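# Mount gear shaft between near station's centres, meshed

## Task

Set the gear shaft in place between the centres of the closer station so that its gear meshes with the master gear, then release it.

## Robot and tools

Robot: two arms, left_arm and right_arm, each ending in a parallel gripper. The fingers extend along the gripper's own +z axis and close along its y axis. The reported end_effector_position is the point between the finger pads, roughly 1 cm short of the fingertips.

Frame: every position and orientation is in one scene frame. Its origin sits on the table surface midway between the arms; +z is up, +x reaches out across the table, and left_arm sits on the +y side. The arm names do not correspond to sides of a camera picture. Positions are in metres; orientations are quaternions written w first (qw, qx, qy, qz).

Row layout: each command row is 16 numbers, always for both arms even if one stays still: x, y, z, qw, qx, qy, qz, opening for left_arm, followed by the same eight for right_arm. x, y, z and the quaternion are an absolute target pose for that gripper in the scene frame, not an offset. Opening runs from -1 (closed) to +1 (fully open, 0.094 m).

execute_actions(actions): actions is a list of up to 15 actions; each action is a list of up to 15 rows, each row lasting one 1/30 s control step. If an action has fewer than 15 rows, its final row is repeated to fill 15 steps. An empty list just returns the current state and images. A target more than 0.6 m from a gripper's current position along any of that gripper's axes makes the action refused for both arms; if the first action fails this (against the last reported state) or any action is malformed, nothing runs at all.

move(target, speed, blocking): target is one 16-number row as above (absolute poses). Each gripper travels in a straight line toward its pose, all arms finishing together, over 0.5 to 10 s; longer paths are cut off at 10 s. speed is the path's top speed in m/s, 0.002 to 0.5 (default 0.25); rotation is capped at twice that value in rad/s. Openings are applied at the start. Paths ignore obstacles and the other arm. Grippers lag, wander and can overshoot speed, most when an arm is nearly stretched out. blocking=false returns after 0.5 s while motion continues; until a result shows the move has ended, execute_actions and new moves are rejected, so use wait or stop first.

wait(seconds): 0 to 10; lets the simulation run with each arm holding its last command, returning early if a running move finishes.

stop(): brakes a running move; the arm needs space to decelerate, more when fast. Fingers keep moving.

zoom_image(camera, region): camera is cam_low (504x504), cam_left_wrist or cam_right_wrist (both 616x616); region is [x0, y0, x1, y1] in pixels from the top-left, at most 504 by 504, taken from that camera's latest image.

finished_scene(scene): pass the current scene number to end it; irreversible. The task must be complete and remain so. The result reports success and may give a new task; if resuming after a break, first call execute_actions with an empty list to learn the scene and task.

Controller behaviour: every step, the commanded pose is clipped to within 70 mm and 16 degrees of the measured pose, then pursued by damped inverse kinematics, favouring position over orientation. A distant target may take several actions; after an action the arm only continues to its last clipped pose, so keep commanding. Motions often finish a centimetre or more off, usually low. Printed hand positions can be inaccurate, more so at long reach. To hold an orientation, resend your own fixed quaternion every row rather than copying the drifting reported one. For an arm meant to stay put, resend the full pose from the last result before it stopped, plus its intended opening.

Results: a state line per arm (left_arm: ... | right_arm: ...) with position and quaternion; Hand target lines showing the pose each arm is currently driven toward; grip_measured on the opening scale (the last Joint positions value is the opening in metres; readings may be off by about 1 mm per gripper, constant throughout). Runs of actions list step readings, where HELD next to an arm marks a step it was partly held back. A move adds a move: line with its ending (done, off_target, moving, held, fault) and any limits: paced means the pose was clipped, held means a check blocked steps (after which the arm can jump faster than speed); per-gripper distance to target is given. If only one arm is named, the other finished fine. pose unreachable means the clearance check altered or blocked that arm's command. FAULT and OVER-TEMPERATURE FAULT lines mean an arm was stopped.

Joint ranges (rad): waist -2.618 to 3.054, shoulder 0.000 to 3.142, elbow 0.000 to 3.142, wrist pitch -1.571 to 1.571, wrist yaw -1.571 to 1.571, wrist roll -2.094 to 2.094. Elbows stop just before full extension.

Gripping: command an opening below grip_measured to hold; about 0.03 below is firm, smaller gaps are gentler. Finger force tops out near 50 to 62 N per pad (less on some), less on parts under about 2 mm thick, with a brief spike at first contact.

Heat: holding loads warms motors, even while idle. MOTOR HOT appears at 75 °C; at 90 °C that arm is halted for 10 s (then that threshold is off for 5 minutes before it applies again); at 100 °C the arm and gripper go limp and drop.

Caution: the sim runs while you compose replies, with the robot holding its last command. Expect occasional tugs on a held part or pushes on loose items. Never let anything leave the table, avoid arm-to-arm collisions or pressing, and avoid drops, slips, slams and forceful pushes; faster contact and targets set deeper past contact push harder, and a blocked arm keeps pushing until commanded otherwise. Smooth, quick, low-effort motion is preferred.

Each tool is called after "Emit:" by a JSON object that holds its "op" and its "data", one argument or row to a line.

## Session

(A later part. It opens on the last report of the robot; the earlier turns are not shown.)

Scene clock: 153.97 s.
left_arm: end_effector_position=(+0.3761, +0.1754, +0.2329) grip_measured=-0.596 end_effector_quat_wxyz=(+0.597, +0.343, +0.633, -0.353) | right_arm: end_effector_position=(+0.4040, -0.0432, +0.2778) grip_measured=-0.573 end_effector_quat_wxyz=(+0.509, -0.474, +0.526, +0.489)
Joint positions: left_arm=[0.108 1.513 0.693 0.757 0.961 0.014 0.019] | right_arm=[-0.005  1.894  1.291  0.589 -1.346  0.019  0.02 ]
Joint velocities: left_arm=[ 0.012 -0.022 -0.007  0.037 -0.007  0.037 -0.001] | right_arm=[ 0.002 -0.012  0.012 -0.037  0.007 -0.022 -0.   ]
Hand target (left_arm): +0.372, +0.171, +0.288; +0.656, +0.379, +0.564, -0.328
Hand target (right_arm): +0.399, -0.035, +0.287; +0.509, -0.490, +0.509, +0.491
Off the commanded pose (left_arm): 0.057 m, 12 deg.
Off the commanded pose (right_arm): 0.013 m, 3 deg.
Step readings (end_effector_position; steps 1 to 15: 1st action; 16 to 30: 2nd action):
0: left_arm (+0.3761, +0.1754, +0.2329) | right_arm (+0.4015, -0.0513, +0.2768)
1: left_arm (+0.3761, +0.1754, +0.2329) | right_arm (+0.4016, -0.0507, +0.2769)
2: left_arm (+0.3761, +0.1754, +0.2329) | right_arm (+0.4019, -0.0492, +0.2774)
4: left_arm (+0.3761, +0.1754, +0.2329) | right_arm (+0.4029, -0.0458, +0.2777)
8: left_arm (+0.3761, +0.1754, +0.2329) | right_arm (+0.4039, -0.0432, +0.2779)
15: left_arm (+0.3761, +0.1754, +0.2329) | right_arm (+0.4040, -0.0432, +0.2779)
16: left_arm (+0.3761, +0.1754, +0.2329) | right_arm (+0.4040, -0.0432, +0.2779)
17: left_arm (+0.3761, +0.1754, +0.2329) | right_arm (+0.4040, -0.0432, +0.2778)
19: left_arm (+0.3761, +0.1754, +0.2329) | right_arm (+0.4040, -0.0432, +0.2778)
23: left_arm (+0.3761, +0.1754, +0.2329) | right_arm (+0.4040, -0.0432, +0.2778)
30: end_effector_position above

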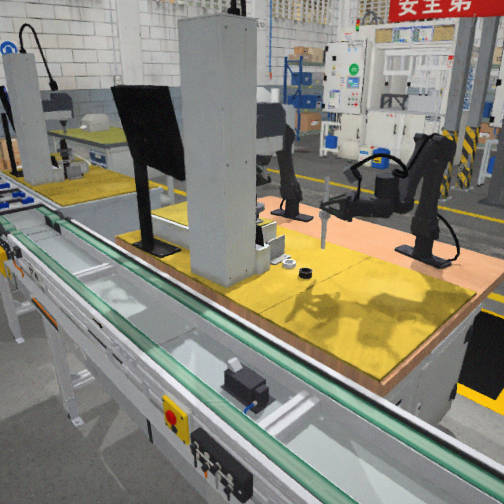

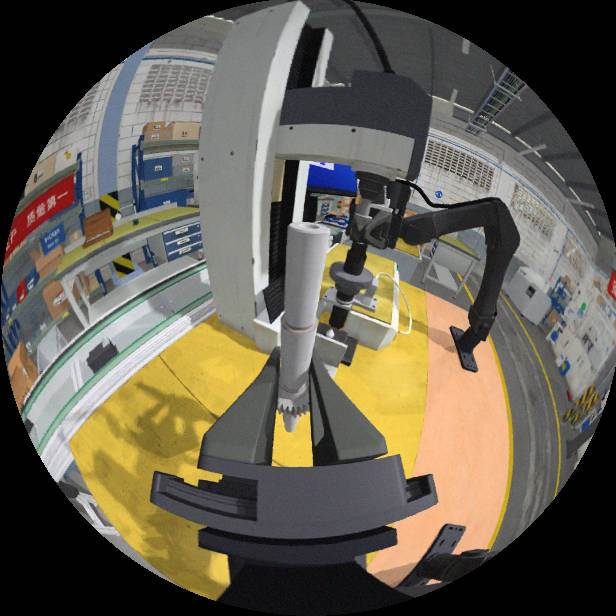

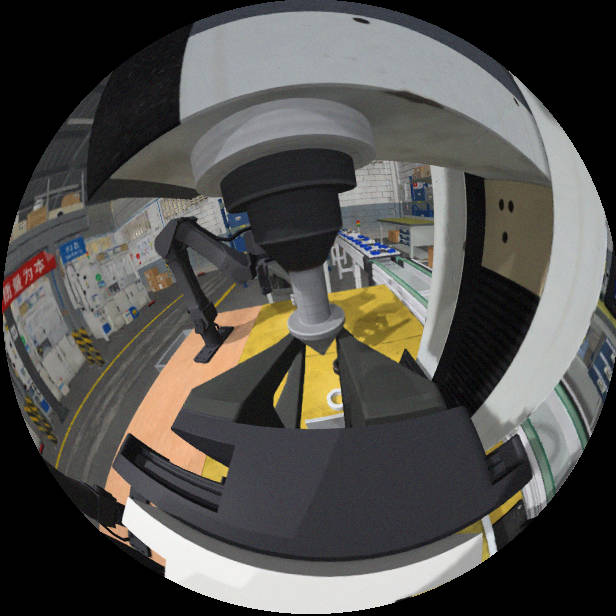

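Emit:
{"op": "execute_actions", "data": {
  "actions": [
    [[0.376,0.17,0.29,0.66,0.38,0.565,-0.33,-0.645,0.399,-0.037,0.30,0.509,-0.491,0.509,0.491,-0.575]],
    [[0.376,0.17,0.29,0.66,0.38,0.565,-0.33,-0.645,0.399,-0.037,0.315,0.509,-0.491,0.509,0.491,-0.575]],
    [[0.376,0.17,0.29,0.66,0.38,0.565,-0.33,-0.645,0.399,-0.037,0.33,0.509,-0.491,0.509,0.491,-0.575]],
    [[0.376,0.17,0.29,0.66,0.38,0.565,-0.33,-0.645,0.399,-0.037,0.345,0.509,-0.491,0.509,0.491,-0.575]]
  ]
}}

Scene clock: 156.80 s.
left_arm: end_effector_position=(+0.3761, +0.1754, +0.2329) grip_measured=-0.596 end_effector_quat_wxyz=(+0.597, +0.343, +0.633, -0.353) | right_arm: end_effector_position=(+0.4017, -0.0417, +0.2880) grip_measured=-0.574 end_effector_quat_wxyz=(+0.452, -0.457, +0.554, +0.529)
Joint positions: left_arm=[0.108 1.513 0.693 0.757 0.961 0.014 0.019] | right_arm=[-0.005  1.894  1.404  0.307 -1.397 -0.006  0.02 ]
Joint velocities: left_arm=[ 0.002 -0.002 -0.007 -0.022  0.037  0.022  0.   ] | right_arm=[-0.012 -0.037  0.002 -0.051 -0.022 -0.022  0.001]
Hand target (left_arm): +0.372, +0.171, +0.288; +0.656, +0.379, +0.564, -0.328
Hand target (right_arm): +0.394, -0.039, +0.343; +0.508, -0.491, +0.509, +0.491
Off the commanded pose (left_arm): 0.057 m, 12 deg.
Off the commanded pose (right_arm): 0.057 m, 10 deg.
Step readings (end_effector_position; steps 1 to 15: 1st action; 16 to 30: 2nd action; 31 to 45: 3rd action; 46 to 60: 4th action):
0: left_arm (+0.3761, +0.1754, +0.2329) | right_arm (+0.4040, -0.0432, +0.2778)
1: left_arm (+0.3761, +0.1754, +0.2329) | right_arm (+0.4042, -0.0432, +0.2784)
2: left_arm (+0.3761, +0.1754, +0.2329) | right_arm (+0.4046, -0.0431, +0.2796)
4: left_arm (+0.3761, +0.1754, +0.2329) | right_arm (+0.4044, -0.0429, +0.2798)
8: left_arm (+0.3761, +0.1754, +0.2329) | right_arm (+0.4042, -0.0429, +0.2794)
15: left_arm (+0.3761, +0.1754, +0.2329) | right_arm (+0.4041, -0.0428, +0.2794)
16: left_arm (+0.3761, +0.1754, +0.2329) | right_arm (+0.4041, -0.0427, +0.2801)
17: left_arm (+0.3761, +0.1754, +0.2329) | right_arm (+0.4038, -0.0426, +0.2804)
19: left_arm (+0.3761, +0.1754, +0.2329) | right_arm (+0.4036, -0.0425, +0.2802)
23: left_arm (+0.3761, +0.1754, +0.2329) | right_arm (+0.4032, -0.0425, +0.2799)
30: left_arm (+0.3761, +0.1754, +0.2329) | right_arm (+0.4031, -0.0424, +0.2797)
31: left_arm (+0.3761, +0.1754, +0.2329) | right_arm (+0.4031, -0.0423, +0.2805)
32: left_arm (+0.3761, +0.1754, +0.2329) | right_arm (+0.4028, -0.0423, +0.2810)
34: left_arm (+0.3761, +0.1754, +0.2329) | right_arm (+0.4027, -0.0422, +0.2819)
38: left_arm (+0.3761, +0.1754, +0.2329) | right_arm (+0.4024, -0.0421, +0.2818)
45: left_arm (+0.3761, +0.1754, +0.2329) | right_arm (+0.4023, -0.0421, +0.2816)
46: left_arm (+0.3761, +0.1754, +0.2329) | right_arm (+0.4022, -0.0421, +0.2824)
47: left_arm (+0.3761, +0.1754, +0.2329) | right_arm (+0.4020, -0.0420, +0.2834)
49: left_arm (+0.3761, +0.1754, +0.2329) | right_arm (+0.4020, -0.0418, +0.2861)
53: left_arm (+0.3761, +0.1754, +0.2329) | right_arm (+0.4018, -0.0417, +0.2881)
60: end_effector_position above

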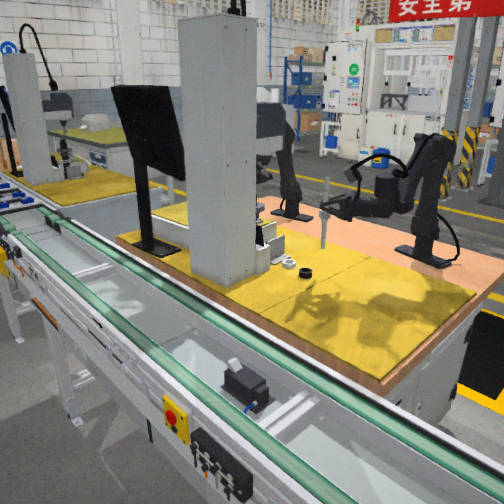

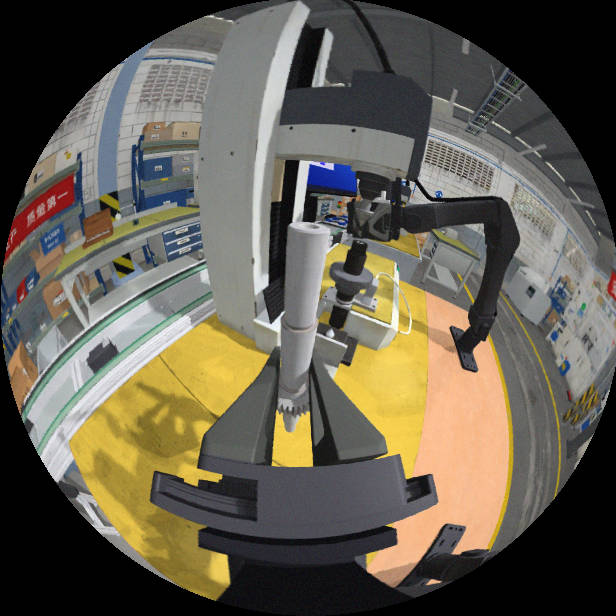

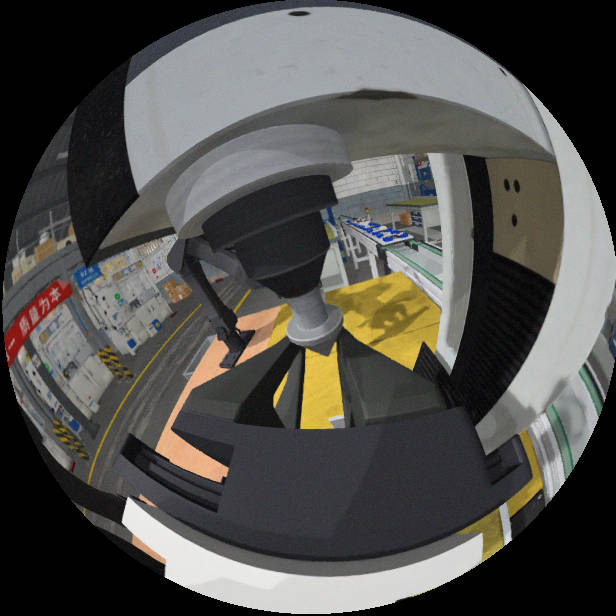

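Emit:
{"op": "execute_actions", "data": {
  "actions": [
    [[0.376,0.17,0.29,0.66,0.38,0.565,-0.33,-0.645,0.401,-0.039,0.36,0.509,-0.491,0.509,0.491,-0.575]],
    [[0.376,0.17,0.29,0.66,0.38,0.565,-0.33,-0.645,0.401,-0.039,0.375,0.509,-0.491,0.509,0.491,-0.575]],
    [[0.376,0.17,0.29,0.66,0.38,0.565,-0.33,-0.645,0.401,-0.039,0.375,0.509,-0.491,0.509,0.491,-0.575]]
  ]
}}

Scene clock: 159.57 s.
left_arm: end_effector_position=(+0.3761, +0.1754, +0.2330) grip_measured=-0.596 end_effector_quat_wxyz=(+0.598, +0.343, +0.633, -0.353) | right_arm: end_effector_position=(+0.4002, -0.0414, +0.3048) grip_measured=-0.574 end_effector_quat_wxyz=(+0.430, -0.450, +0.564, +0.542)
Joint positions: left_arm=[0.108 1.513 0.693 0.757 0.961 0.014 0.019] | right_arm=[-0.005  1.89   1.498  0.118 -1.416 -0.044  0.02 ]
Joint velocities: left_arm=[-0.007  0.007 -0.007 -0.066 -0.051  0.022  0.   ] | right_arm=[ 0.007 -0.007  0.012 -0.022  0.037 -0.066  0.   ]
Hand target (left_arm): +0.372, +0.171, +0.288; +0.656, +0.379, +0.564, -0.328
Hand target (right_arm): +0.393, -0.042, +0.372; +0.507, -0.493, +0.510, +0.490
Off the commanded pose (left_arm): 0.057 m, 12 deg.
Off the commanded pose (right_arm): 0.070 m, 13 deg.
Step readings (end_effector_position; steps 1 to 15: 1st action; 16 to 30: 2nd action; 31 to 45: 3rd action):
0: left_arm (+0.3761, +0.1754, +0.2330) | right_arm (+0.4017, -0.0417, +0.2880)
1: left_arm (+0.3761, +0.1754, +0.2330) | right_arm (+0.4015, -0.0417, +0.2893)
2: left_arm (+0.3761, +0.1754, +0.2330) | right_arm (+0.4013, -0.0416, +0.2909)
4: left_arm (+0.3761, +0.1754, +0.2330) | right_arm (+0.4014, -0.0415, +0.2956)
8: left_arm (+0.3761, +0.1754, +0.2330) | right_arm (+0.4013, -0.0414, +0.3009)
15: left_arm (+0.3761, +0.1754, +0.2330) | right_arm (+0.4012, -0.0414, +0.3011)
16: left_arm (+0.3761, +0.1754, +0.2330) | right_arm (+0.4011, -0.0414, +0.3020)
17: left_arm (+0.3761, +0.1754, +0.2330) | right_arm (+0.4009, -0.0414, +0.3031)
19: left_arm (+0.3761, +0.1754, +0.2330) | right_arm (+0.4006, -0.0413, +0.3051)
23: left_arm (+0.3761, +0.1754, +0.2330) | right_arm (+0.4003, -0.0414, +0.3049)
30: left_arm (+0.3761, +0.1754, +0.2330) | right_arm (+0.4002, -0.0414, +0.3049)
31: left_arm (+0.3761, +0.1754, +0.2330) | right_arm (+0.4002, -0.0414, +0.3049)
32: left_arm (+0.3761, +0.1754, +0.2330) | right_arm (+0.4001, -0.0414, +0.3049)
34: left_arm (+0.3761, +0.1754, +0.2330) | right_arm (+0.4002, -0.0414, +0.3049)
38: left_arm (+0.3761, +0.1754, +0.2330) | right_arm (+0.4002, -0.0414, +0.3048)
45: end_effector_position above

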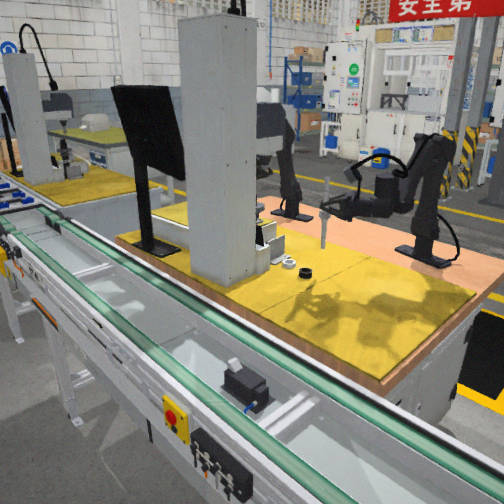

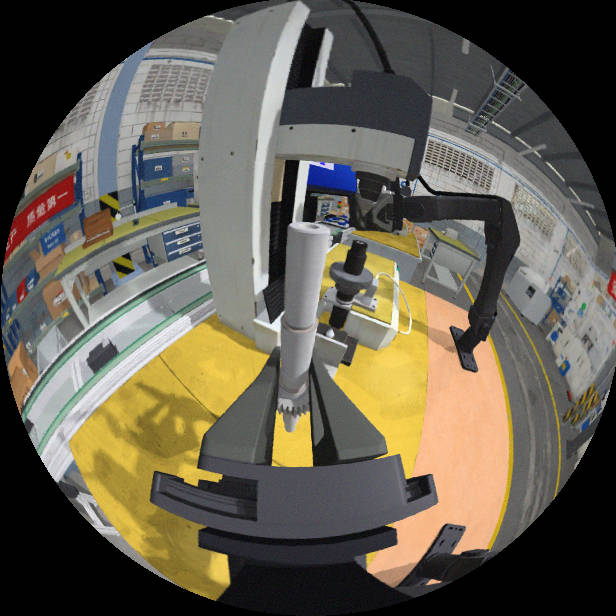

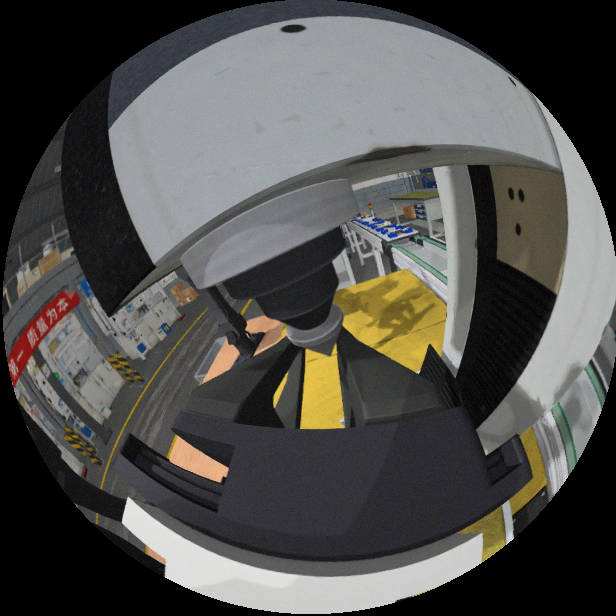

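Emit:
{"op": "execute_actions", "data": {
  "actions": [
    [[0.369,0.146,0.291,0.6455,0.4015,0.5315,-0.366,-0.645,0.401,-0.039,0.368,0.527,-0.4995,0.4935,0.4765,-0.575]],
    [[0.362,0.122,0.292,0.631,0.423,0.498,-0.402,-0.645,0.401,-0.039,0.368,0.545,-0.508,0.478,0.462,-0.575]],
    [[0.354,0.098,0.293,0.6165,0.444,0.465,-0.438,-0.645,0.401,-0.039,0.368,0.563,-0.5165,0.4625,0.4475,-0.575]],
    [[0.347,0.074,0.294,0.602,0.466,0.431,-0.474,-0.645,0.401,-0.039,0.368,0.581,-0.525,0.447,0.433,-0.575]],
    [[0.34,0.05,0.295,0.5875,0.4873,0.3977,-0.5095,-0.645,0.401,-0.039,0.368,0.581,-0.525,0.447,0.433,-0.575]],
    [[0.34,0.05,0.295,0.5875,0.4873,0.3977,-0.5095,-0.645,0.401,-0.039,0.368,0.581,-0.525,0.447,0.433,-0.575]]
  ]
}}

Scene clock: 167.90 s.
left_arm: end_effector_position=(+0.3346, +0.0507, +0.2614) grip_measured=-0.596 end_effector_quat_wxyz=(+0.539, +0.481, +0.442, -0.532) | right_arm: end_effector_position=(+0.4051, -0.0417, +0.3052) grip_measured=-0.573 end_effector_quat_wxyz=(+0.500, -0.499, +0.516, +0.485)
Joint positions: left_arm=[-0.163  1.908  0.961  1.408  1.234 -0.389  0.019] | right_arm=[-0.005  1.884  1.453  0.269 -1.383 -0.157  0.02 ]
Joint velocities: left_arm=[-0.012 -0.002 -0.007 -0.022 -0.007  0.007 -0.001] | right_arm=[ 0.017 -0.007 -0.012  0.022 -0.037  0.007  0.   ]
Hand target (left_arm): +0.338, +0.051, +0.295; +0.587, +0.488, +0.399, -0.509
Hand target (right_arm): +0.395, -0.041, +0.366; +0.571, -0.534, +0.453, +0.428
Off the commanded pose (left_arm): 0.034 m, 8 deg.
Off the commanded pose (right_arm): 0.063 m, 14 deg.
Step readings (end_effector_position; steps 1 to 15: 1st action; 16 to 30: 2nd action; 31 to 45: 3rd action; 46 to 60: 4th action; 61 to 75: 5th action; 76 to 90: 6th action):
0: left_arm (+0.3761, +0.1754, +0.2330) | right_arm (+0.4002, -0.0414, +0.3048)
1: left_arm (+0.3754, +0.1737, +0.2337) | right_arm (+0.4003, -0.0414, +0.3047)
2: left_arm (+0.3744, +0.1702, +0.2352) | right_arm (+0.4005, -0.0414, +0.3047)
4: left_arm (+0.3707, +0.1604, +0.2389) | right_arm (+0.4007, -0.0414, +0.3046)
8: left_arm (+0.3654, +0.1502, +0.2455) | right_arm (+0.4010, -0.0414, +0.3045)
15: left_arm (+0.3658, +0.1494, +0.2491) | right_arm (+0.4011, -0.0414, +0.3045)
16: left_arm (+0.3655, +0.1477, +0.2489) | right_arm (+0.4012, -0.0414, +0.3045)
17: left_arm (+0.3655, +0.1438, +0.2496) | right_arm (+0.4013, -0.0414, +0.3044)
19: left_arm (+0.3648, +0.1345, +0.2489) | right_arm (+0.4016, -0.0414, +0.3045)
23: left_arm (+0.3607, +0.1254, +0.2458) | right_arm (+0.4019, -0.0414, +0.3047)
30: left_arm (+0.3591, +0.1249, +0.2504) | right_arm (+0.4021, -0.0414, +0.3048)
31: left_arm (+0.3586, +0.1231, +0.2509) | right_arm (+0.4021, -0.0414, +0.3048)
32: left_arm (+0.3585, +0.1193, +0.2522) | right_arm (+0.4022, -0.0414, +0.3049)
34: left_arm (+0.3577, +0.1095, +0.2524) | right_arm (+0.4024, -0.0414, +0.3049)
38: left_arm (+0.3533, +0.1001, +0.2500) | right_arm (+0.4026, -0.0414, +0.3051)
45: left_arm (+0.3515, +0.0998, +0.2536) | right_arm (+0.4030, -0.0414, +0.3053)
46: left_arm (+0.3509, +0.0981, +0.2543) | right_arm (+0.4030, -0.0414, +0.3053)
47: left_arm (+0.3509, +0.0941, +0.2557) | right_arm (+0.4031, -0.0414, +0.3053)
49: left_arm (+0.3510, +0.0845, +0.2564) | right_arm (+0.4032, -0.0414, +0.3053)
53: left_arm (+0.3471, +0.0752, +0.2534) | right_arm (+0.4033, -0.0414, +0.3054)
60: left_arm (+0.3445, +0.0750, +0.2562) | right_arm (+0.4039, -0.0414, +0.3051)
61: left_arm (+0.3437, +0.0733, +0.2569) | right_arm (+0.4039, -0.0414, +0.3050)
62: left_arm (+0.3438, +0.0695, +0.2586) | right_arm (+0.4040, -0.0414, +0.3051)
64: left_arm (+0.3442, +0.0598, +0.2597) | right_arm (+0.4042, -0.0415, +0.3051)
68: left_arm (+0.3400, +0.0501, +0.2565) | right_arm (+0.4045, -0.0416, +0.3051)
75: left_arm (+0.3368, +0.0502, +0.2580) | right_arm (+0.4050, -0.0417, +0.3052)
76: left_arm (+0.3365, +0.0502, +0.2585) | right_arm (+0.4050, -0.0417, +0.3052)
77: left_arm (+0.3362, +0.0503, +0.2590) | right_arm (+0.4051, -0.0417, +0.3052)
79: left_arm (+0.3357, +0.0504, +0.2596) | right_arm (+0.4051, -0.0417, +0.3053)
83: left_arm (+0.3352, +0.0506, +0.2607) | right_arm (+0.4051, -0.0417, +0.3053)
90: end_effector_position above

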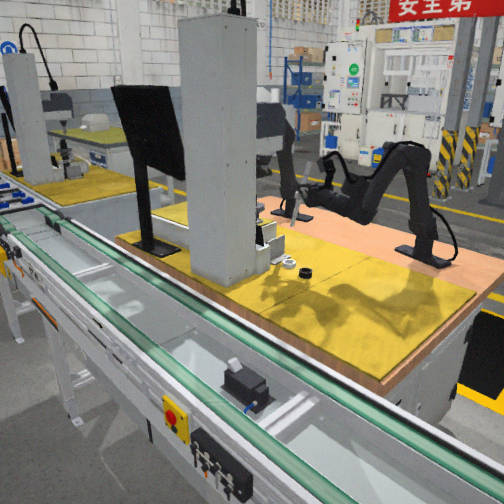

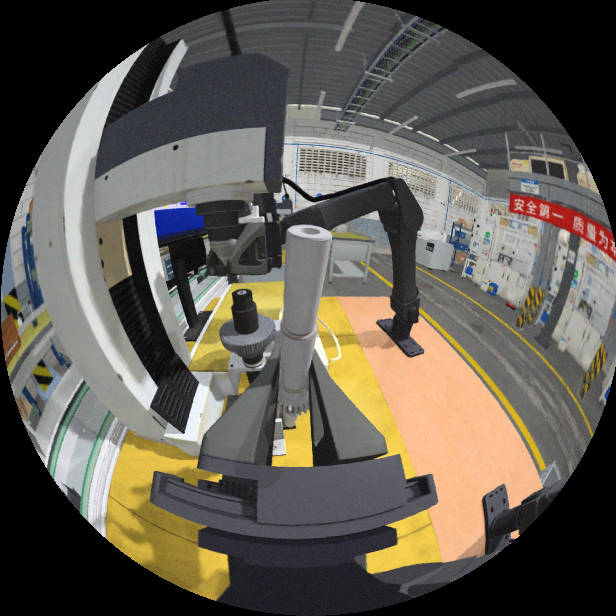

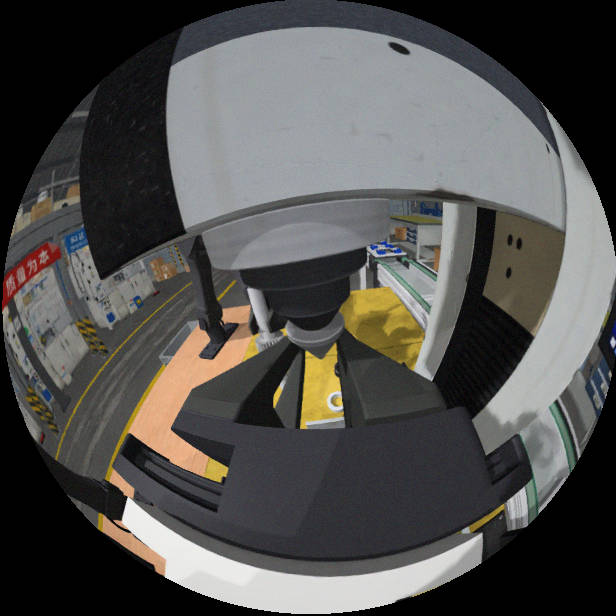

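Emit:
{"op": "execute_actions", "data": {
  "actions": [
    [[0.343,0.027,0.281,0.584,0.4875,0.406,-0.506,-0.645,0.401,-0.039,0.366,0.581,-0.525,0.447,0.433,-0.575]],
    [[0.347,0.004,0.269,0.581,0.488,0.414,-0.5025,-0.645,0.401,-0.039,0.366,0.581,-0.525,0.447,0.433,-0.575]],
    [[0.35,-0.016,0.262,0.578,0.488,0.422,-0.499,-0.645,0.401,-0.039,0.366,0.581,-0.525,0.447,0.433,-0.575]],
    [[0.35,-0.016,0.262,0.578,0.488,0.422,-0.499,-0.645,0.401,-0.039,0.366,0.581,-0.525,0.447,0.433,-0.575]]
  ]
}}

Scene clock: 172.87 s.
left_arm: end_effector_position=(+0.3437, -0.0131, +0.2232) grip_measured=-0.596 end_effector_quat_wxyz=(+0.528, +0.482, +0.468, -0.520) | right_arm: end_effector_position=(+0.4053, -0.0417, +0.3054) grip_measured=-0.573 end_effector_quat_wxyz=(+0.504, -0.498, +0.514, +0.485)
Joint positions: left_arm=[-0.311  2.011  1.051  1.17   1.081 -0.164  0.019] | right_arm=[-0.005  1.884  1.437  0.326 -1.381 -0.123  0.02 ]
Joint velocities: left_arm=[ 0.002  0.007 -0.002 -0.066 -0.037  0.022 -0.   ] | right_arm=[ 0.007 -0.002  0.002  0.066 -0.022  0.022 -0.001]
Hand target (left_arm): +0.348, -0.014, +0.262; +0.578, +0.488, +0.423, -0.499
Hand target (right_arm): +0.395, -0.041, +0.364; +0.574, -0.532, +0.452, +0.429
Off the commanded pose (left_arm): 0.039 m, 8 deg.
Off the commanded pose (right_arm): 0.061 m, 13 deg.
Step readings (end_effector_position; steps 1 to 15: 1st action; 16 to 30: 2nd action; 31 to 45: 3rd action; 46 to 60: 4th action):
0: left_arm (+0.3343, +0.0508, +0.2615) | right_arm (+0.4051, -0.0417, +0.3054)
1: left_arm (+0.3344, +0.0492, +0.2607) | right_arm (+0.4051, -0.0417, +0.3055)
2: left_arm (+0.3355, +0.0461, +0.2603) | right_arm (+0.4051, -0.0417, +0.3054)
4: left_arm (+0.3357, +0.0376, +0.2565) | right_arm (+0.4052, -0.0417, +0.3053)
8: left_arm (+0.3328, +0.0284, +0.2473) | right_arm (+0.4053, -0.0417, +0.3053)
15: left_arm (+0.3350, +0.0280, +0.2461) | right_arm (+0.4053, -0.0417, +0.3053)
16: left_arm (+0.3354, +0.0264, +0.2456) | right_arm (+0.4053, -0.0417, +0.3053)
17: left_arm (+0.3370, +0.0234, +0.2452) | right_arm (+0.4053, -0.0417, +0.3053)
19: left_arm (+0.3385, +0.0155, +0.2425) | right_arm (+0.4053, -0.0417, +0.3053)
23: left_arm (+0.3367, +0.0067, +0.2350) | right_arm (+0.4052, -0.0417, +0.3053)
30: left_arm (+0.3393, +0.0060, +0.2325) | right_arm (+0.4053, -0.0417, +0.3054)
31: left_arm (+0.3398, +0.0048, +0.2320) | right_arm (+0.4053, -0.0417, +0.3053)
32: left_arm (+0.3413, +0.0021, +0.2319) | right_arm (+0.4053, -0.0417, +0.3054)
34: left_arm (+0.3426, -0.0047, +0.2310) | right_arm (+0.4053, -0.0417, +0.3053)
38: left_arm (+0.3410, -0.0123, +0.2267) | right_arm (+0.4053, -0.0417, +0.3053)
45: left_arm (+0.3429, -0.0130, +0.2239) | right_arm (+0.4053, -0.0417, +0.3054)
46: left_arm (+0.3431, -0.0130, +0.2239) | right_arm (+0.4053, -0.0417, +0.3054)
47: left_arm (+0.3431, -0.0130, +0.2238) | right_arm (+0.4053, -0.0417, +0.3054)
49: left_arm (+0.3434, -0.0130, +0.2235) | right_arm (+0.4052, -0.0417, +0.3053)
53: left_arm (+0.3436, -0.0130, +0.2234) | right_arm (+0.4052, -0.0417, +0.3053)
60: end_effector_position above

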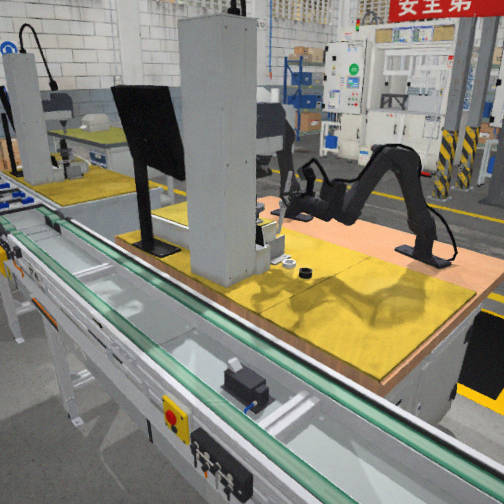

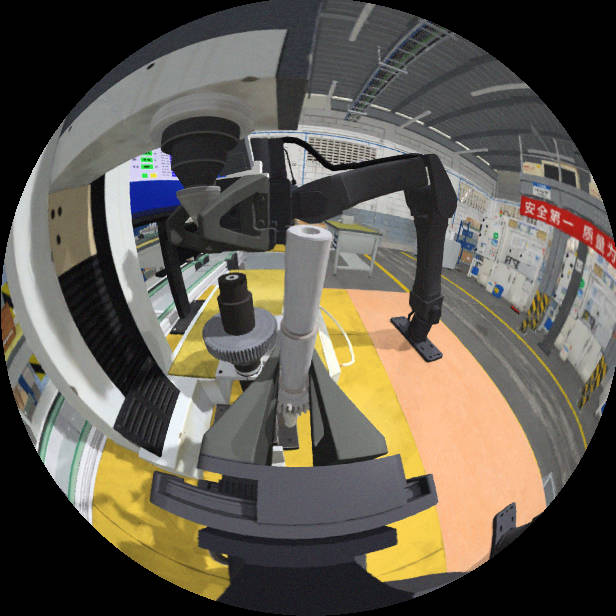

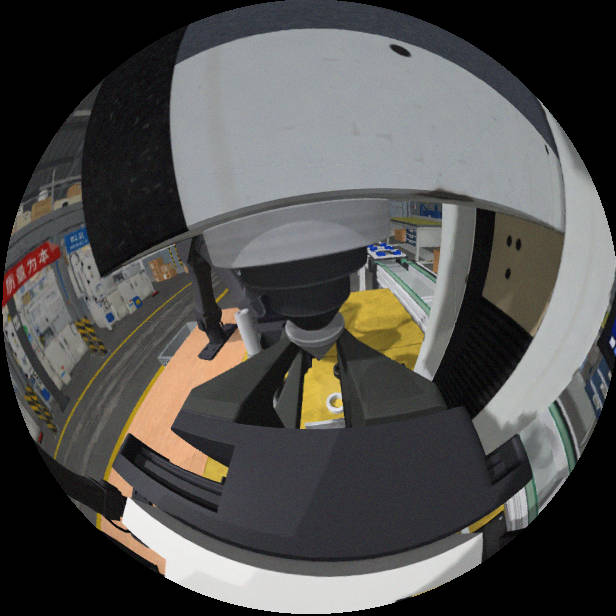

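Emit:
{"op": "zoom_image", "data": {
  "camera": "cam_low",
  "region": [240, 130, 340, 280]
}}

Emit:
{"op": "zoom_image", "data": {
  "camera": "cam_left_wrist",
  "region": [150, 150, 370, 470]
}}

Region (240, 130, 340, 280) of cam_low's 504x504 image, scaled by 3.360, with more detail than that image has.

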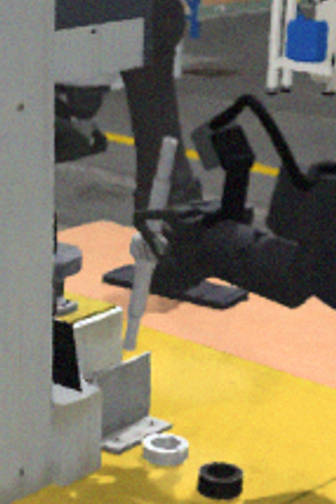

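Region (150, 150, 370, 470) of cam_left_wrist's 616x616 image, scaled by 1.575, with more detail than that image has; it fills the left 346 columns of this view, and the rest is white.

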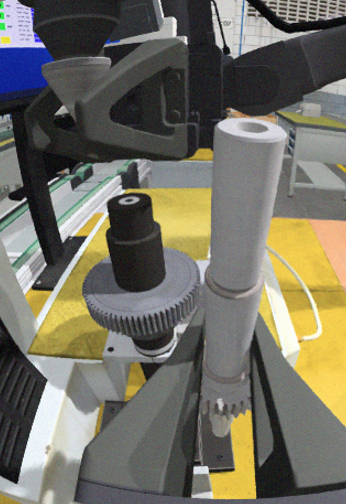

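Emit:
{"op": "execute_actions", "data": {
  "actions": [
    [[0.365,-0.012,0.255,0.578,0.488,0.422,-0.499,-0.645,0.401,-0.039,0.364,0.581,-0.525,0.447,0.433,-0.575]],
    [[0.382,-0.012,0.256,0.578,0.488,0.422,-0.499,-0.645,0.401,-0.039,0.364,0.581,-0.525,0.447,0.433,-0.575]],
    [[0.398,-0.012,0.257,0.578,0.488,0.422,-0.499,-0.645,0.401,-0.039,0.364,0.581,-0.525,0.447,0.433,-0.575]],
    [[0.398,-0.012,0.257,0.578,0.488,0.422,-0.499,-0.645,0.401,-0.039,0.364,0.581,-0.525,0.447,0.433,-0.575]]
  ]
}}

Scene clock: 178.00 s.
left_arm: end_effector_position=(+0.3915, -0.0132, +0.2175) grip_measured=-0.596 end_effector_quat_wxyz=(+0.534, +0.481, +0.464, -0.518) | right_arm: end_effector_position=(+0.4052, -0.0417, +0.3053) grip_measured=-0.573 end_effector_quat_wxyz=(+0.504, -0.498, +0.514, +0.485)
Joint positions: left_arm=[-0.26   2.163  1.253  1.158  1.125 -0.192  0.019] | right_arm=[-0.005  1.884  1.436  0.326 -1.381 -0.123  0.02 ]
Joint velocities: left_arm=[ 0.032 -0.002  0.002 -0.007 -0.007  0.022  0.   ] | right_arm=[-0.002 -0.002 -0.012 -0.007 -0.007 -0.081 -0.002]
Hand target (left_arm): +0.396, -0.011, +0.256; +0.578, +0.489, +0.423, -0.499
Hand target (right_arm): +0.396, -0.041, +0.362; +0.573, -0.532, +0.452, +0.428
Off the commanded pose (left_arm): 0.040 m, 7 deg.
Off the commanded pose (right_arm): 0.059 m, 13 deg.
Step readings (end_effector_position; steps 1 to 15: 1st action; 16 to 30: 2nd action; 31 to 45: 3rd action; 46 to 60: 4th action):
0: left_arm (+0.3438, -0.0131, +0.2231) | right_arm (+0.4052, -0.0417, +0.3053)
1: left_arm (+0.3445, -0.0133, +0.2227) | right_arm (+0.4052, -0.0417, +0.3053)
2: left_arm (+0.3465, -0.0141, +0.2225) | right_arm (+0.4052, -0.0417, +0.3053)
4: left_arm (+0.3527, -0.0149, +0.2204) | right_arm (+0.4052, -0.0417, +0.3053)
8: left_arm (+0.3584, -0.0129, +0.2138) | right_arm (+0.4052, -0.0417, +0.3053)
15: left_arm (+0.3587, -0.0128, +0.2126) | right_arm (+0.4052, -0.0417, +0.3053)
16: left_arm (+0.3594, -0.0131, +0.2128) | right_arm (+0.4052, -0.0417, +0.3053)
17: left_arm (+0.3617, -0.0140, +0.2142) | right_arm (+0.4053, -0.0417, +0.3054)
19: left_arm (+0.3685, -0.0148, +0.2167) | right_arm (+0.4052, -0.0417, +0.3053)
23: left_arm (+0.3755, -0.0128, +0.2187) | right_arm (+0.4053, -0.0417, +0.3054)
30: left_arm (+0.3761, -0.0127, +0.2172) | right_arm (+0.4052, -0.0417, +0.3053)
31: left_arm (+0.3766, -0.0129, +0.2172) | right_arm (+0.4052, -0.0417, +0.3053)
32: left_arm (+0.3788, -0.0140, +0.2180) | right_arm (+0.4052, -0.0417, +0.3053)
34: left_arm (+0.3851, -0.0150, +0.2192) | right_arm (+0.4052, -0.0417, +0.3053)
38: left_arm (+0.3911, -0.0133, +0.2189) | right_arm (+0.4052, -0.0417, +0.3053)
45: left_arm (+0.3915, -0.0132, +0.2175) | right_arm (+0.4052, -0.0417, +0.3053)
46: left_arm (+0.3915, -0.0132, +0.2175) | right_arm (+0.4052, -0.0417, +0.3053)
47: left_arm (+0.3915, -0.0132, +0.2175) | right_arm (+0.4052, -0.0417, +0.3053)
49: left_arm (+0.3915, -0.0132, +0.2175) | right_arm (+0.4052, -0.0417, +0.3053)
53: left_arm (+0.3915, -0.0132, +0.2175) | right_arm (+0.4052, -0.0417, +0.3053)
60: end_effector_position above

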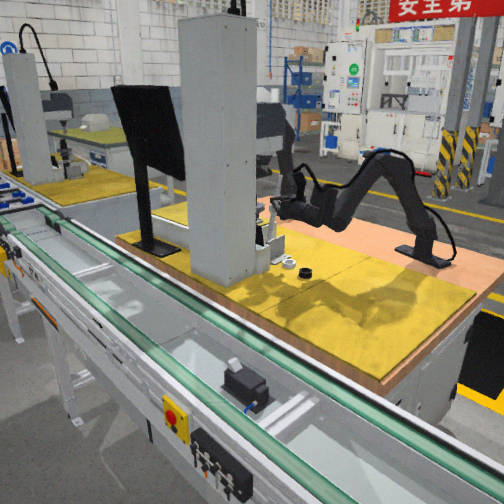

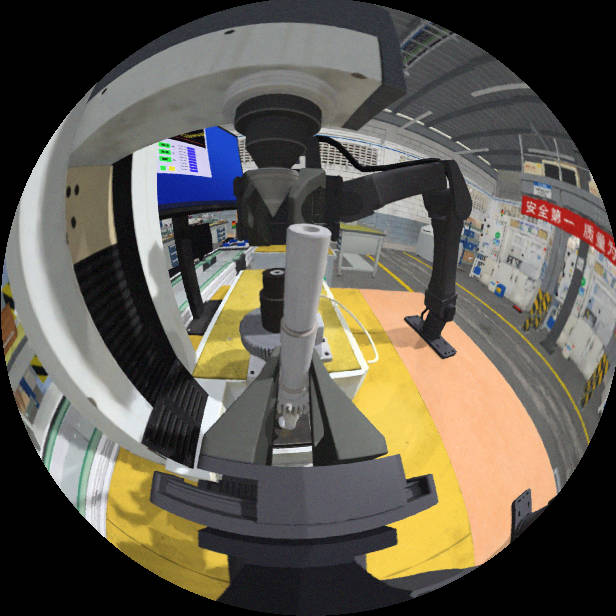

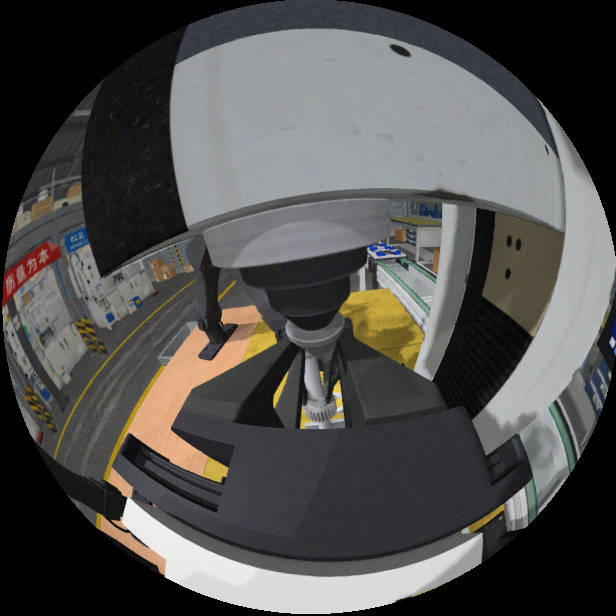

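Emit:
{"op": "zoom_image", "data": {
  "camera": "cam_left_wrist",
  "region": [210, 150, 380, 470]
}}

Emit:
{"op": "zoom_image", "data": {
  "camera": "cam_right_wrist",
  "region": [260, 300, 380, 440]
}}

Emit:
{"op": "zoom_image", "data": {
  "camera": "cam_low",
  "region": [240, 130, 340, 280]
}}

Region (210, 150, 380, 470) of cam_left_wrist's 616x616 image, scaled by 1.575, with more detail than that image has; it fills the left 268 columns of this view, and the rest is white.

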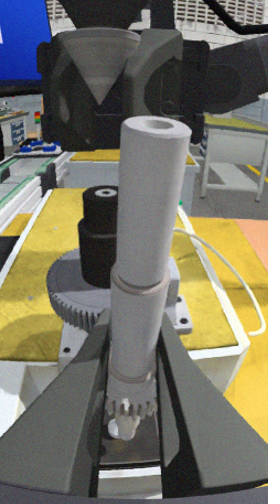

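Region (260, 300, 380, 440) of cam_right_wrist's 616x616 image, scaled by 3.600, with more detail than that image has; it fills the left 432 columns of this view, and the rest is white.

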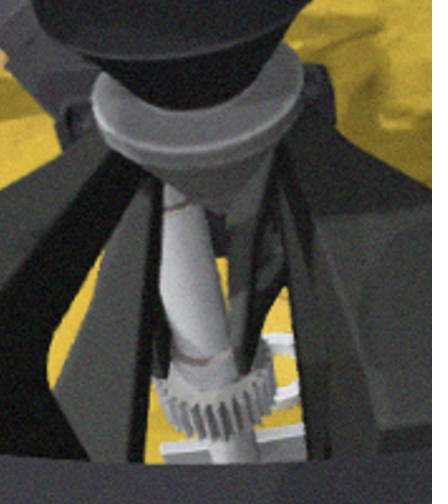

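Region (240, 130, 340, 280) of cam_low's 504x504 image, scaled by 3.360, with more detail than that image has.

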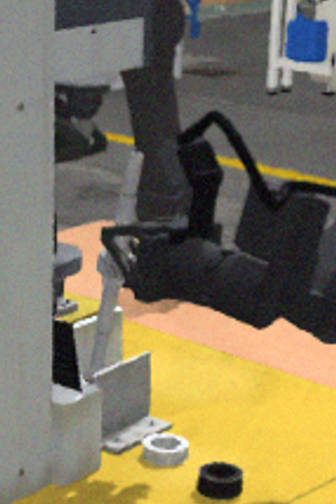

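Emit:
{"op": "zoom_image", "data": {
  "camera": "cam_left_wrist",
  "region": [260, 380, 330, 460]
}}

Region (260, 380, 330, 460) of cam_left_wrist's 616x616 image, scaled by 6.300, with more detail than that image has; it fills the left 441 columns of this view, and the rest is white.

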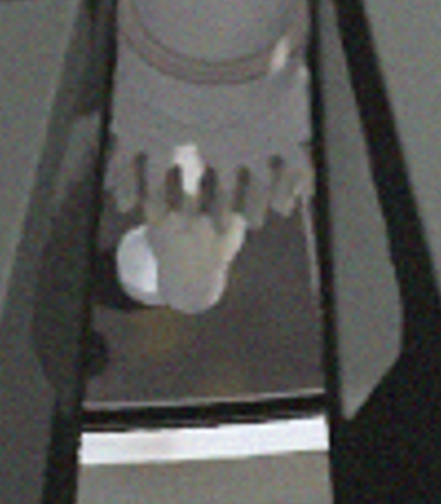

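Emit:
{"op": "execute_actions", "data": {
  "actions": [
    [[0.411,-0.014,0.257,0.5687,0.477,0.4347,-0.5097,-0.645,0.401,-0.039,0.364,0.581,-0.525,0.447,0.433,-0.575]],
    [[0.411,-0.024,0.257,0.5687,0.477,0.4347,-0.5097,-0.645,0.401,-0.039,0.364,0.581,-0.525,0.447,0.433,-0.575]],
    [[0.411,-0.024,0.257,0.5687,0.477,0.4347,-0.5097,-0.645,0.401,-0.039,0.364,0.581,-0.525,0.447,0.433,-0.575]]
  ]
}}

Emit:
{"op": "zoom_image", "data": {
  "camera": "cam_left_wrist",
  "region": [260, 380, 330, 460]
}}

Emit:
{"op": "zoom_image", "data": {
  "camera": "cam_right_wrist",
  "region": [260, 300, 380, 440]
}}

Scene clock: 183.67 s.
left_arm: end_effector_position=(+0.4080, -0.0179, +0.2156) grip_measured=-0.596 end_effector_quat_wxyz=(+0.520, +0.466, +0.481, -0.529) | right_arm: end_effector_position=(+0.4052, -0.0417, +0.3053) grip_measured=-0.573 end_effector_quat_wxyz=(+0.504, -0.498, +0.514, +0.485)
Joint positions: left_arm=[-0.256  2.208  1.333  1.111  1.12  -0.237  0.019] | right_arm=[-0.005  1.884  1.436  0.326 -1.381 -0.123  0.02 ]
Joint velocities: left_arm=[-0.007 -0.007 -0.007 -0.037 -0.022 -0.007 -0.001] | right_arm=[-0.022 -0.007 -0.002 -0.007  0.007 -0.081 -0.001]
Hand target (left_arm): +0.408, -0.022, +0.257; +0.568, +0.477, +0.435, -0.510
Hand target (right_arm): +0.396, -0.041, +0.362; +0.573, -0.532, +0.452, +0.428
Off the commanded pose (left_arm): 0.042 m, 8 deg.
Off the commanded pose (right_arm): 0.059 m, 13 deg.
Step readings (end_effector_position; steps 1 to 15: 1st action; 16 to 30: 2nd action; 31 to 45: 3rd action):
0: left_arm (+0.3915, -0.0132, +0.2175) | right_arm (+0.4052, -0.0417, +0.3053)
1: left_arm (+0.3920, -0.0136, +0.2178) | right_arm (+0.4052, -0.0417, +0.3053)
2: left_arm (+0.3938, -0.0148, +0.2183) | right_arm (+0.4052, -0.0417, +0.3053)
4: left_arm (+0.3983, -0.0164, +0.2192) | right_arm (+0.4052, -0.0417, +0.3053)
8: left_arm (+0.4018, -0.0163, +0.2181) | right_arm (+0.4052, -0.0417, +0.3053)
15: left_arm (+0.4023, -0.0163, +0.2164) | right_arm (+0.4052, -0.0417, +0.3053)
16: left_arm (+0.4026, -0.0164, +0.2168) | right_arm (+0.4052, -0.0417, +0.3053)
17: left_arm (+0.4035, -0.0167, +0.2169) | right_arm (+0.4052, -0.0417, +0.3053)
19: left_arm (+0.4054, -0.0173, +0.2174) | right_arm (+0.4052, -0.0417, +0.3053)
23: left_arm (+0.4072, -0.0177, +0.2171) | right_arm (+0.4052, -0.0417, +0.3053)
30: left_arm (+0.4079, -0.0178, +0.2158) | right_arm (+0.4052, -0.0417, +0.3053)
31: left_arm (+0.4079, -0.0178, +0.2158) | right_arm (+0.4052, -0.0417, +0.3053)
32: left_arm (+0.4079, -0.0178, +0.2158) | right_arm (+0.4052, -0.0417, +0.3053)
34: left_arm (+0.4079, -0.0179, +0.2157) | right_arm (+0.4052, -0.0417, +0.3053)
38: left_arm (+0.4080, -0.0179, +0.2156) | right_arm (+0.4052, -0.0417, +0.3053)
45: end_effector_position above

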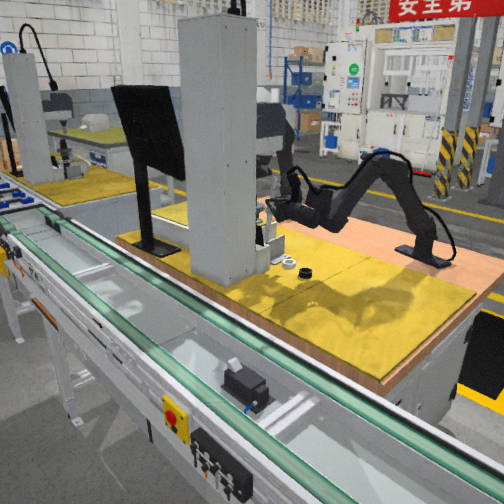

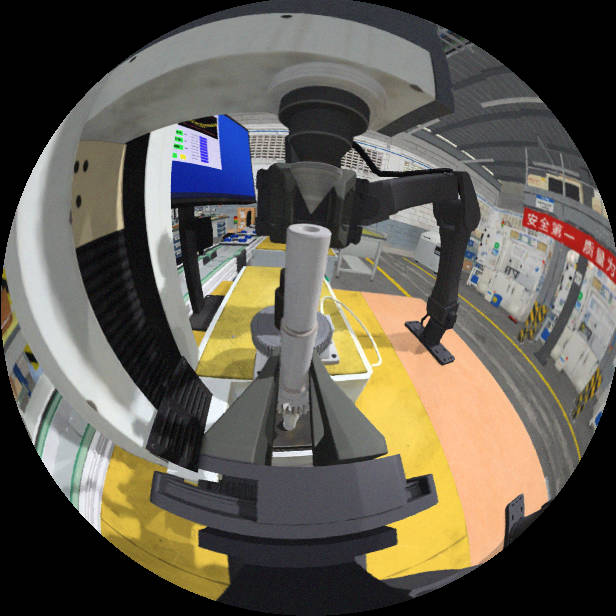

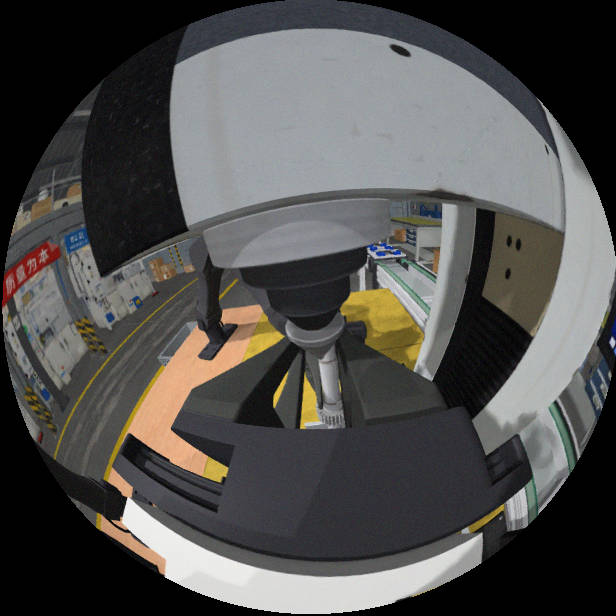

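Region (260, 380, 330, 460) of cam_left_wrist's 616x616 image, scaled by 6.300, with more detail than that image has; it fills the left 441 columns of this view, and the rest is white.

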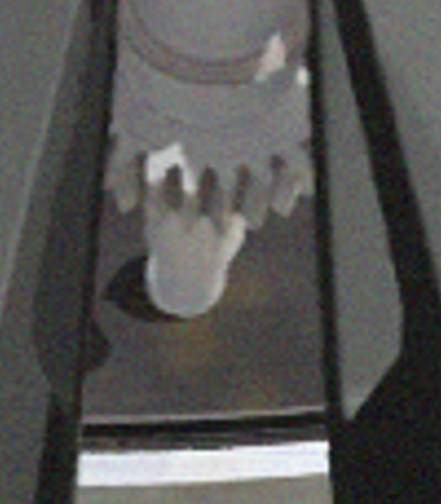

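Region (260, 300, 380, 440) of cam_right_wrist's 616x616 image, scaled by 3.600, with more detail than that image has; it fills the left 432 columns of this view, and the rest is white.

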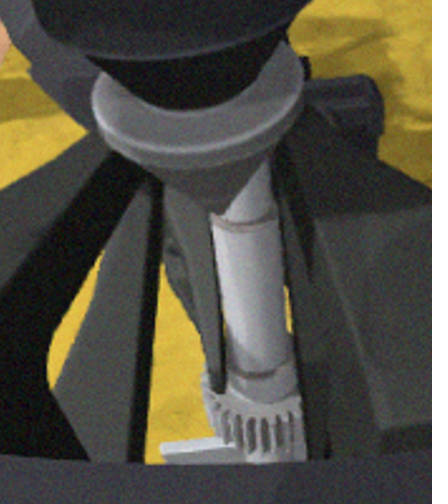

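Emit:
{"op": "execute_actions", "data": {
  "actions": [
    [[0.414,-0.036,0.257,0.5687,0.477,0.4347,-0.5097,-0.645,0.401,-0.039,0.364,0.581,-0.525,0.447,0.433,-0.575]],
    [[0.414,-0.036,0.257,0.5687,0.477,0.4347,-0.5097,-0.645,0.401,-0.039,0.364,0.581,-0.525,0.447,0.433,-0.575]]
  ]
}}

Emit:
{"op": "zoom_image", "data": {
  "camera": "cam_left_wrist",
  "region": [260, 380, 330, 460]
}}

Emit:
{"op": "zoom_image", "data": {
  "camera": "cam_low",
  "region": [240, 130, 340, 280]
}}

Scene clock: 186.17 s.
left_arm: end_effector_position=(+0.4088, -0.0327, +0.2137) grip_measured=-0.596 end_effector_quat_wxyz=(+0.517, +0.468, +0.482, -0.530) | right_arm: end_effector_position=(+0.4052, -0.0417, +0.3053) grip_measured=-0.573 end_effector_quat_wxyz=(+0.504, -0.498, +0.514, +0.485)
Joint positions: left_arm=[-0.284  2.232  1.374  1.074  1.099 -0.221  0.019] | right_arm=[-0.005  1.884  1.436  0.326 -1.381 -0.123  0.02 ]
Joint velocities: left_arm=[-0.012  0.002 -0.022 -0.007  0.051  0.066 -0.001] | right_arm=[-0.022  0.002 -0.012  0.022  0.022  0.037 -0.   ]
Hand target (left_arm): +0.411, -0.034, +0.257; +0.568, +0.477, +0.435, -0.510
Hand target (right_arm): +0.396, -0.041, +0.362; +0.573, -0.532, +0.452, +0.428
Off the commanded pose (left_arm): 0.044 m, 8 deg.
Off the commanded pose (right_arm): 0.059 m, 13 deg.
Step readings (end_effector_position; steps 1 to 15: 1st action; 16 to 30: 2nd action):
0: left_arm (+0.4080, -0.0179, +0.2156) | right_arm (+0.4052, -0.0417, +0.3053)
1: left_arm (+0.4081, -0.0188, +0.2157) | right_arm (+0.4052, -0.0417, +0.3053)
2: left_arm (+0.4093, -0.0206, +0.2162) | right_arm (+0.4052, -0.0417, +0.3053)
4: left_arm (+0.4107, -0.0251, +0.2165) | right_arm (+0.4052, -0.0417, +0.3053)
8: left_arm (+0.4083, -0.0317, +0.2156) | right_arm (+0.4052, -0.0417, +0.3053)
15: left_arm (+0.4085, -0.0327, +0.2138) | right_arm (+0.4052, -0.0417, +0.3053)
16: left_arm (+0.4085, -0.0327, +0.2138) | right_arm (+0.4052, -0.0417, +0.3053)
17: left_arm (+0.4086, -0.0327, +0.2138) | right_arm (+0.4052, -0.0417, +0.3053)
19: left_arm (+0.4087, -0.0327, +0.2137) | right_arm (+0.4052, -0.0417, +0.3053)
23: left_arm (+0.4088, -0.0327, +0.2137) | right_arm (+0.4052, -0.0417, +0.3053)
30: end_effector_position above

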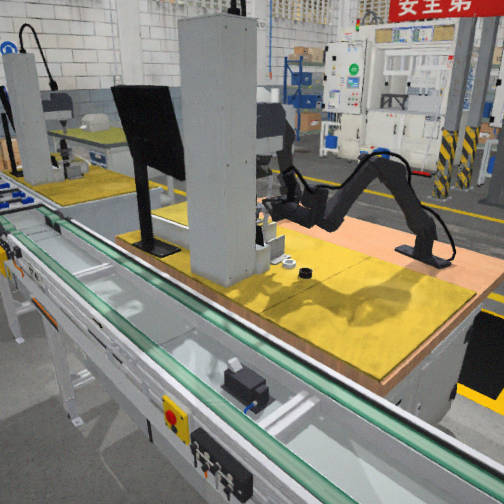

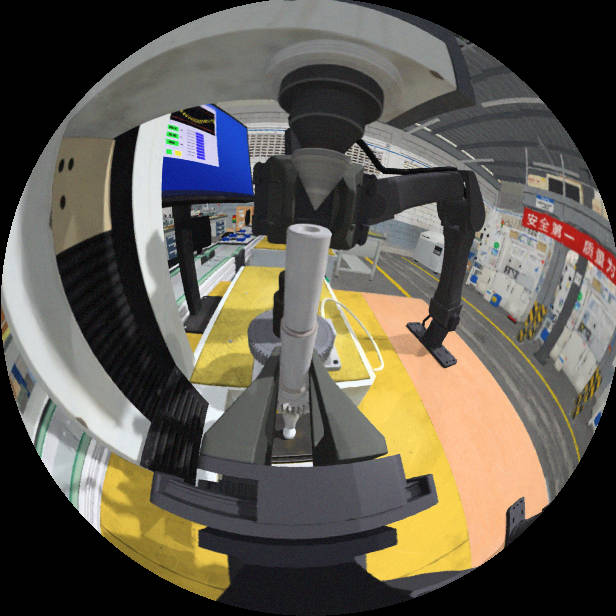

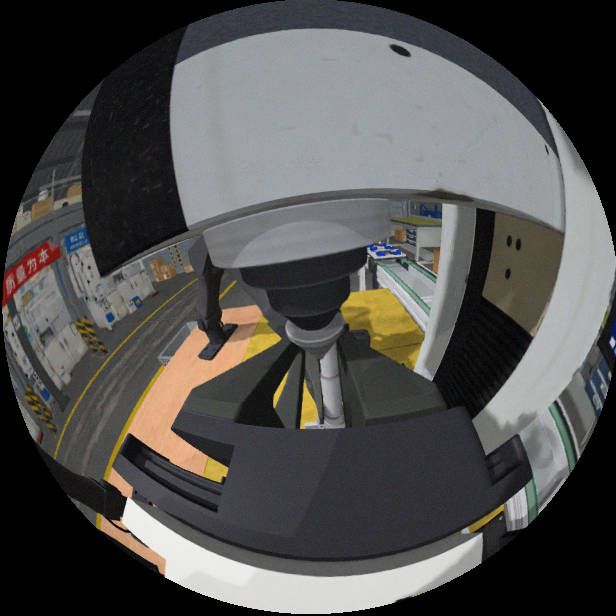

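Region (260, 380, 330, 460) of cam_left_wrist's 616x616 image, scaled by 6.300, with more detail than that image has; it fills the left 441 columns of this view, and the rest is white.

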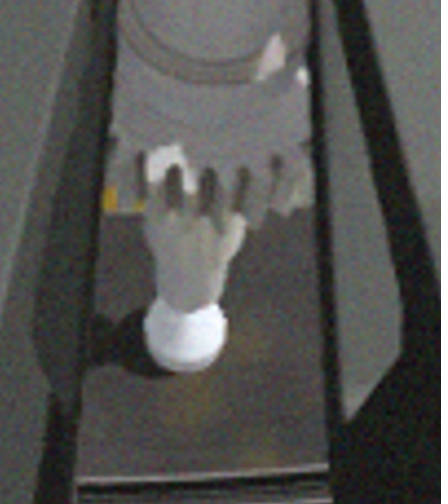

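Region (240, 130, 340, 280) of cam_low's 504x504 image, scaled by 3.360, with more detail than that image has.

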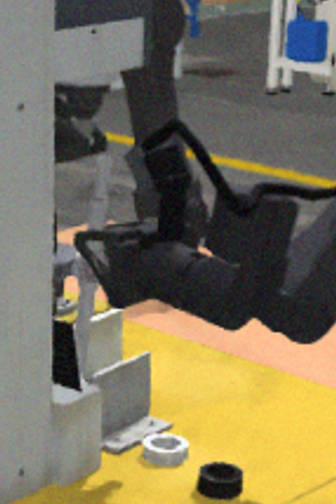

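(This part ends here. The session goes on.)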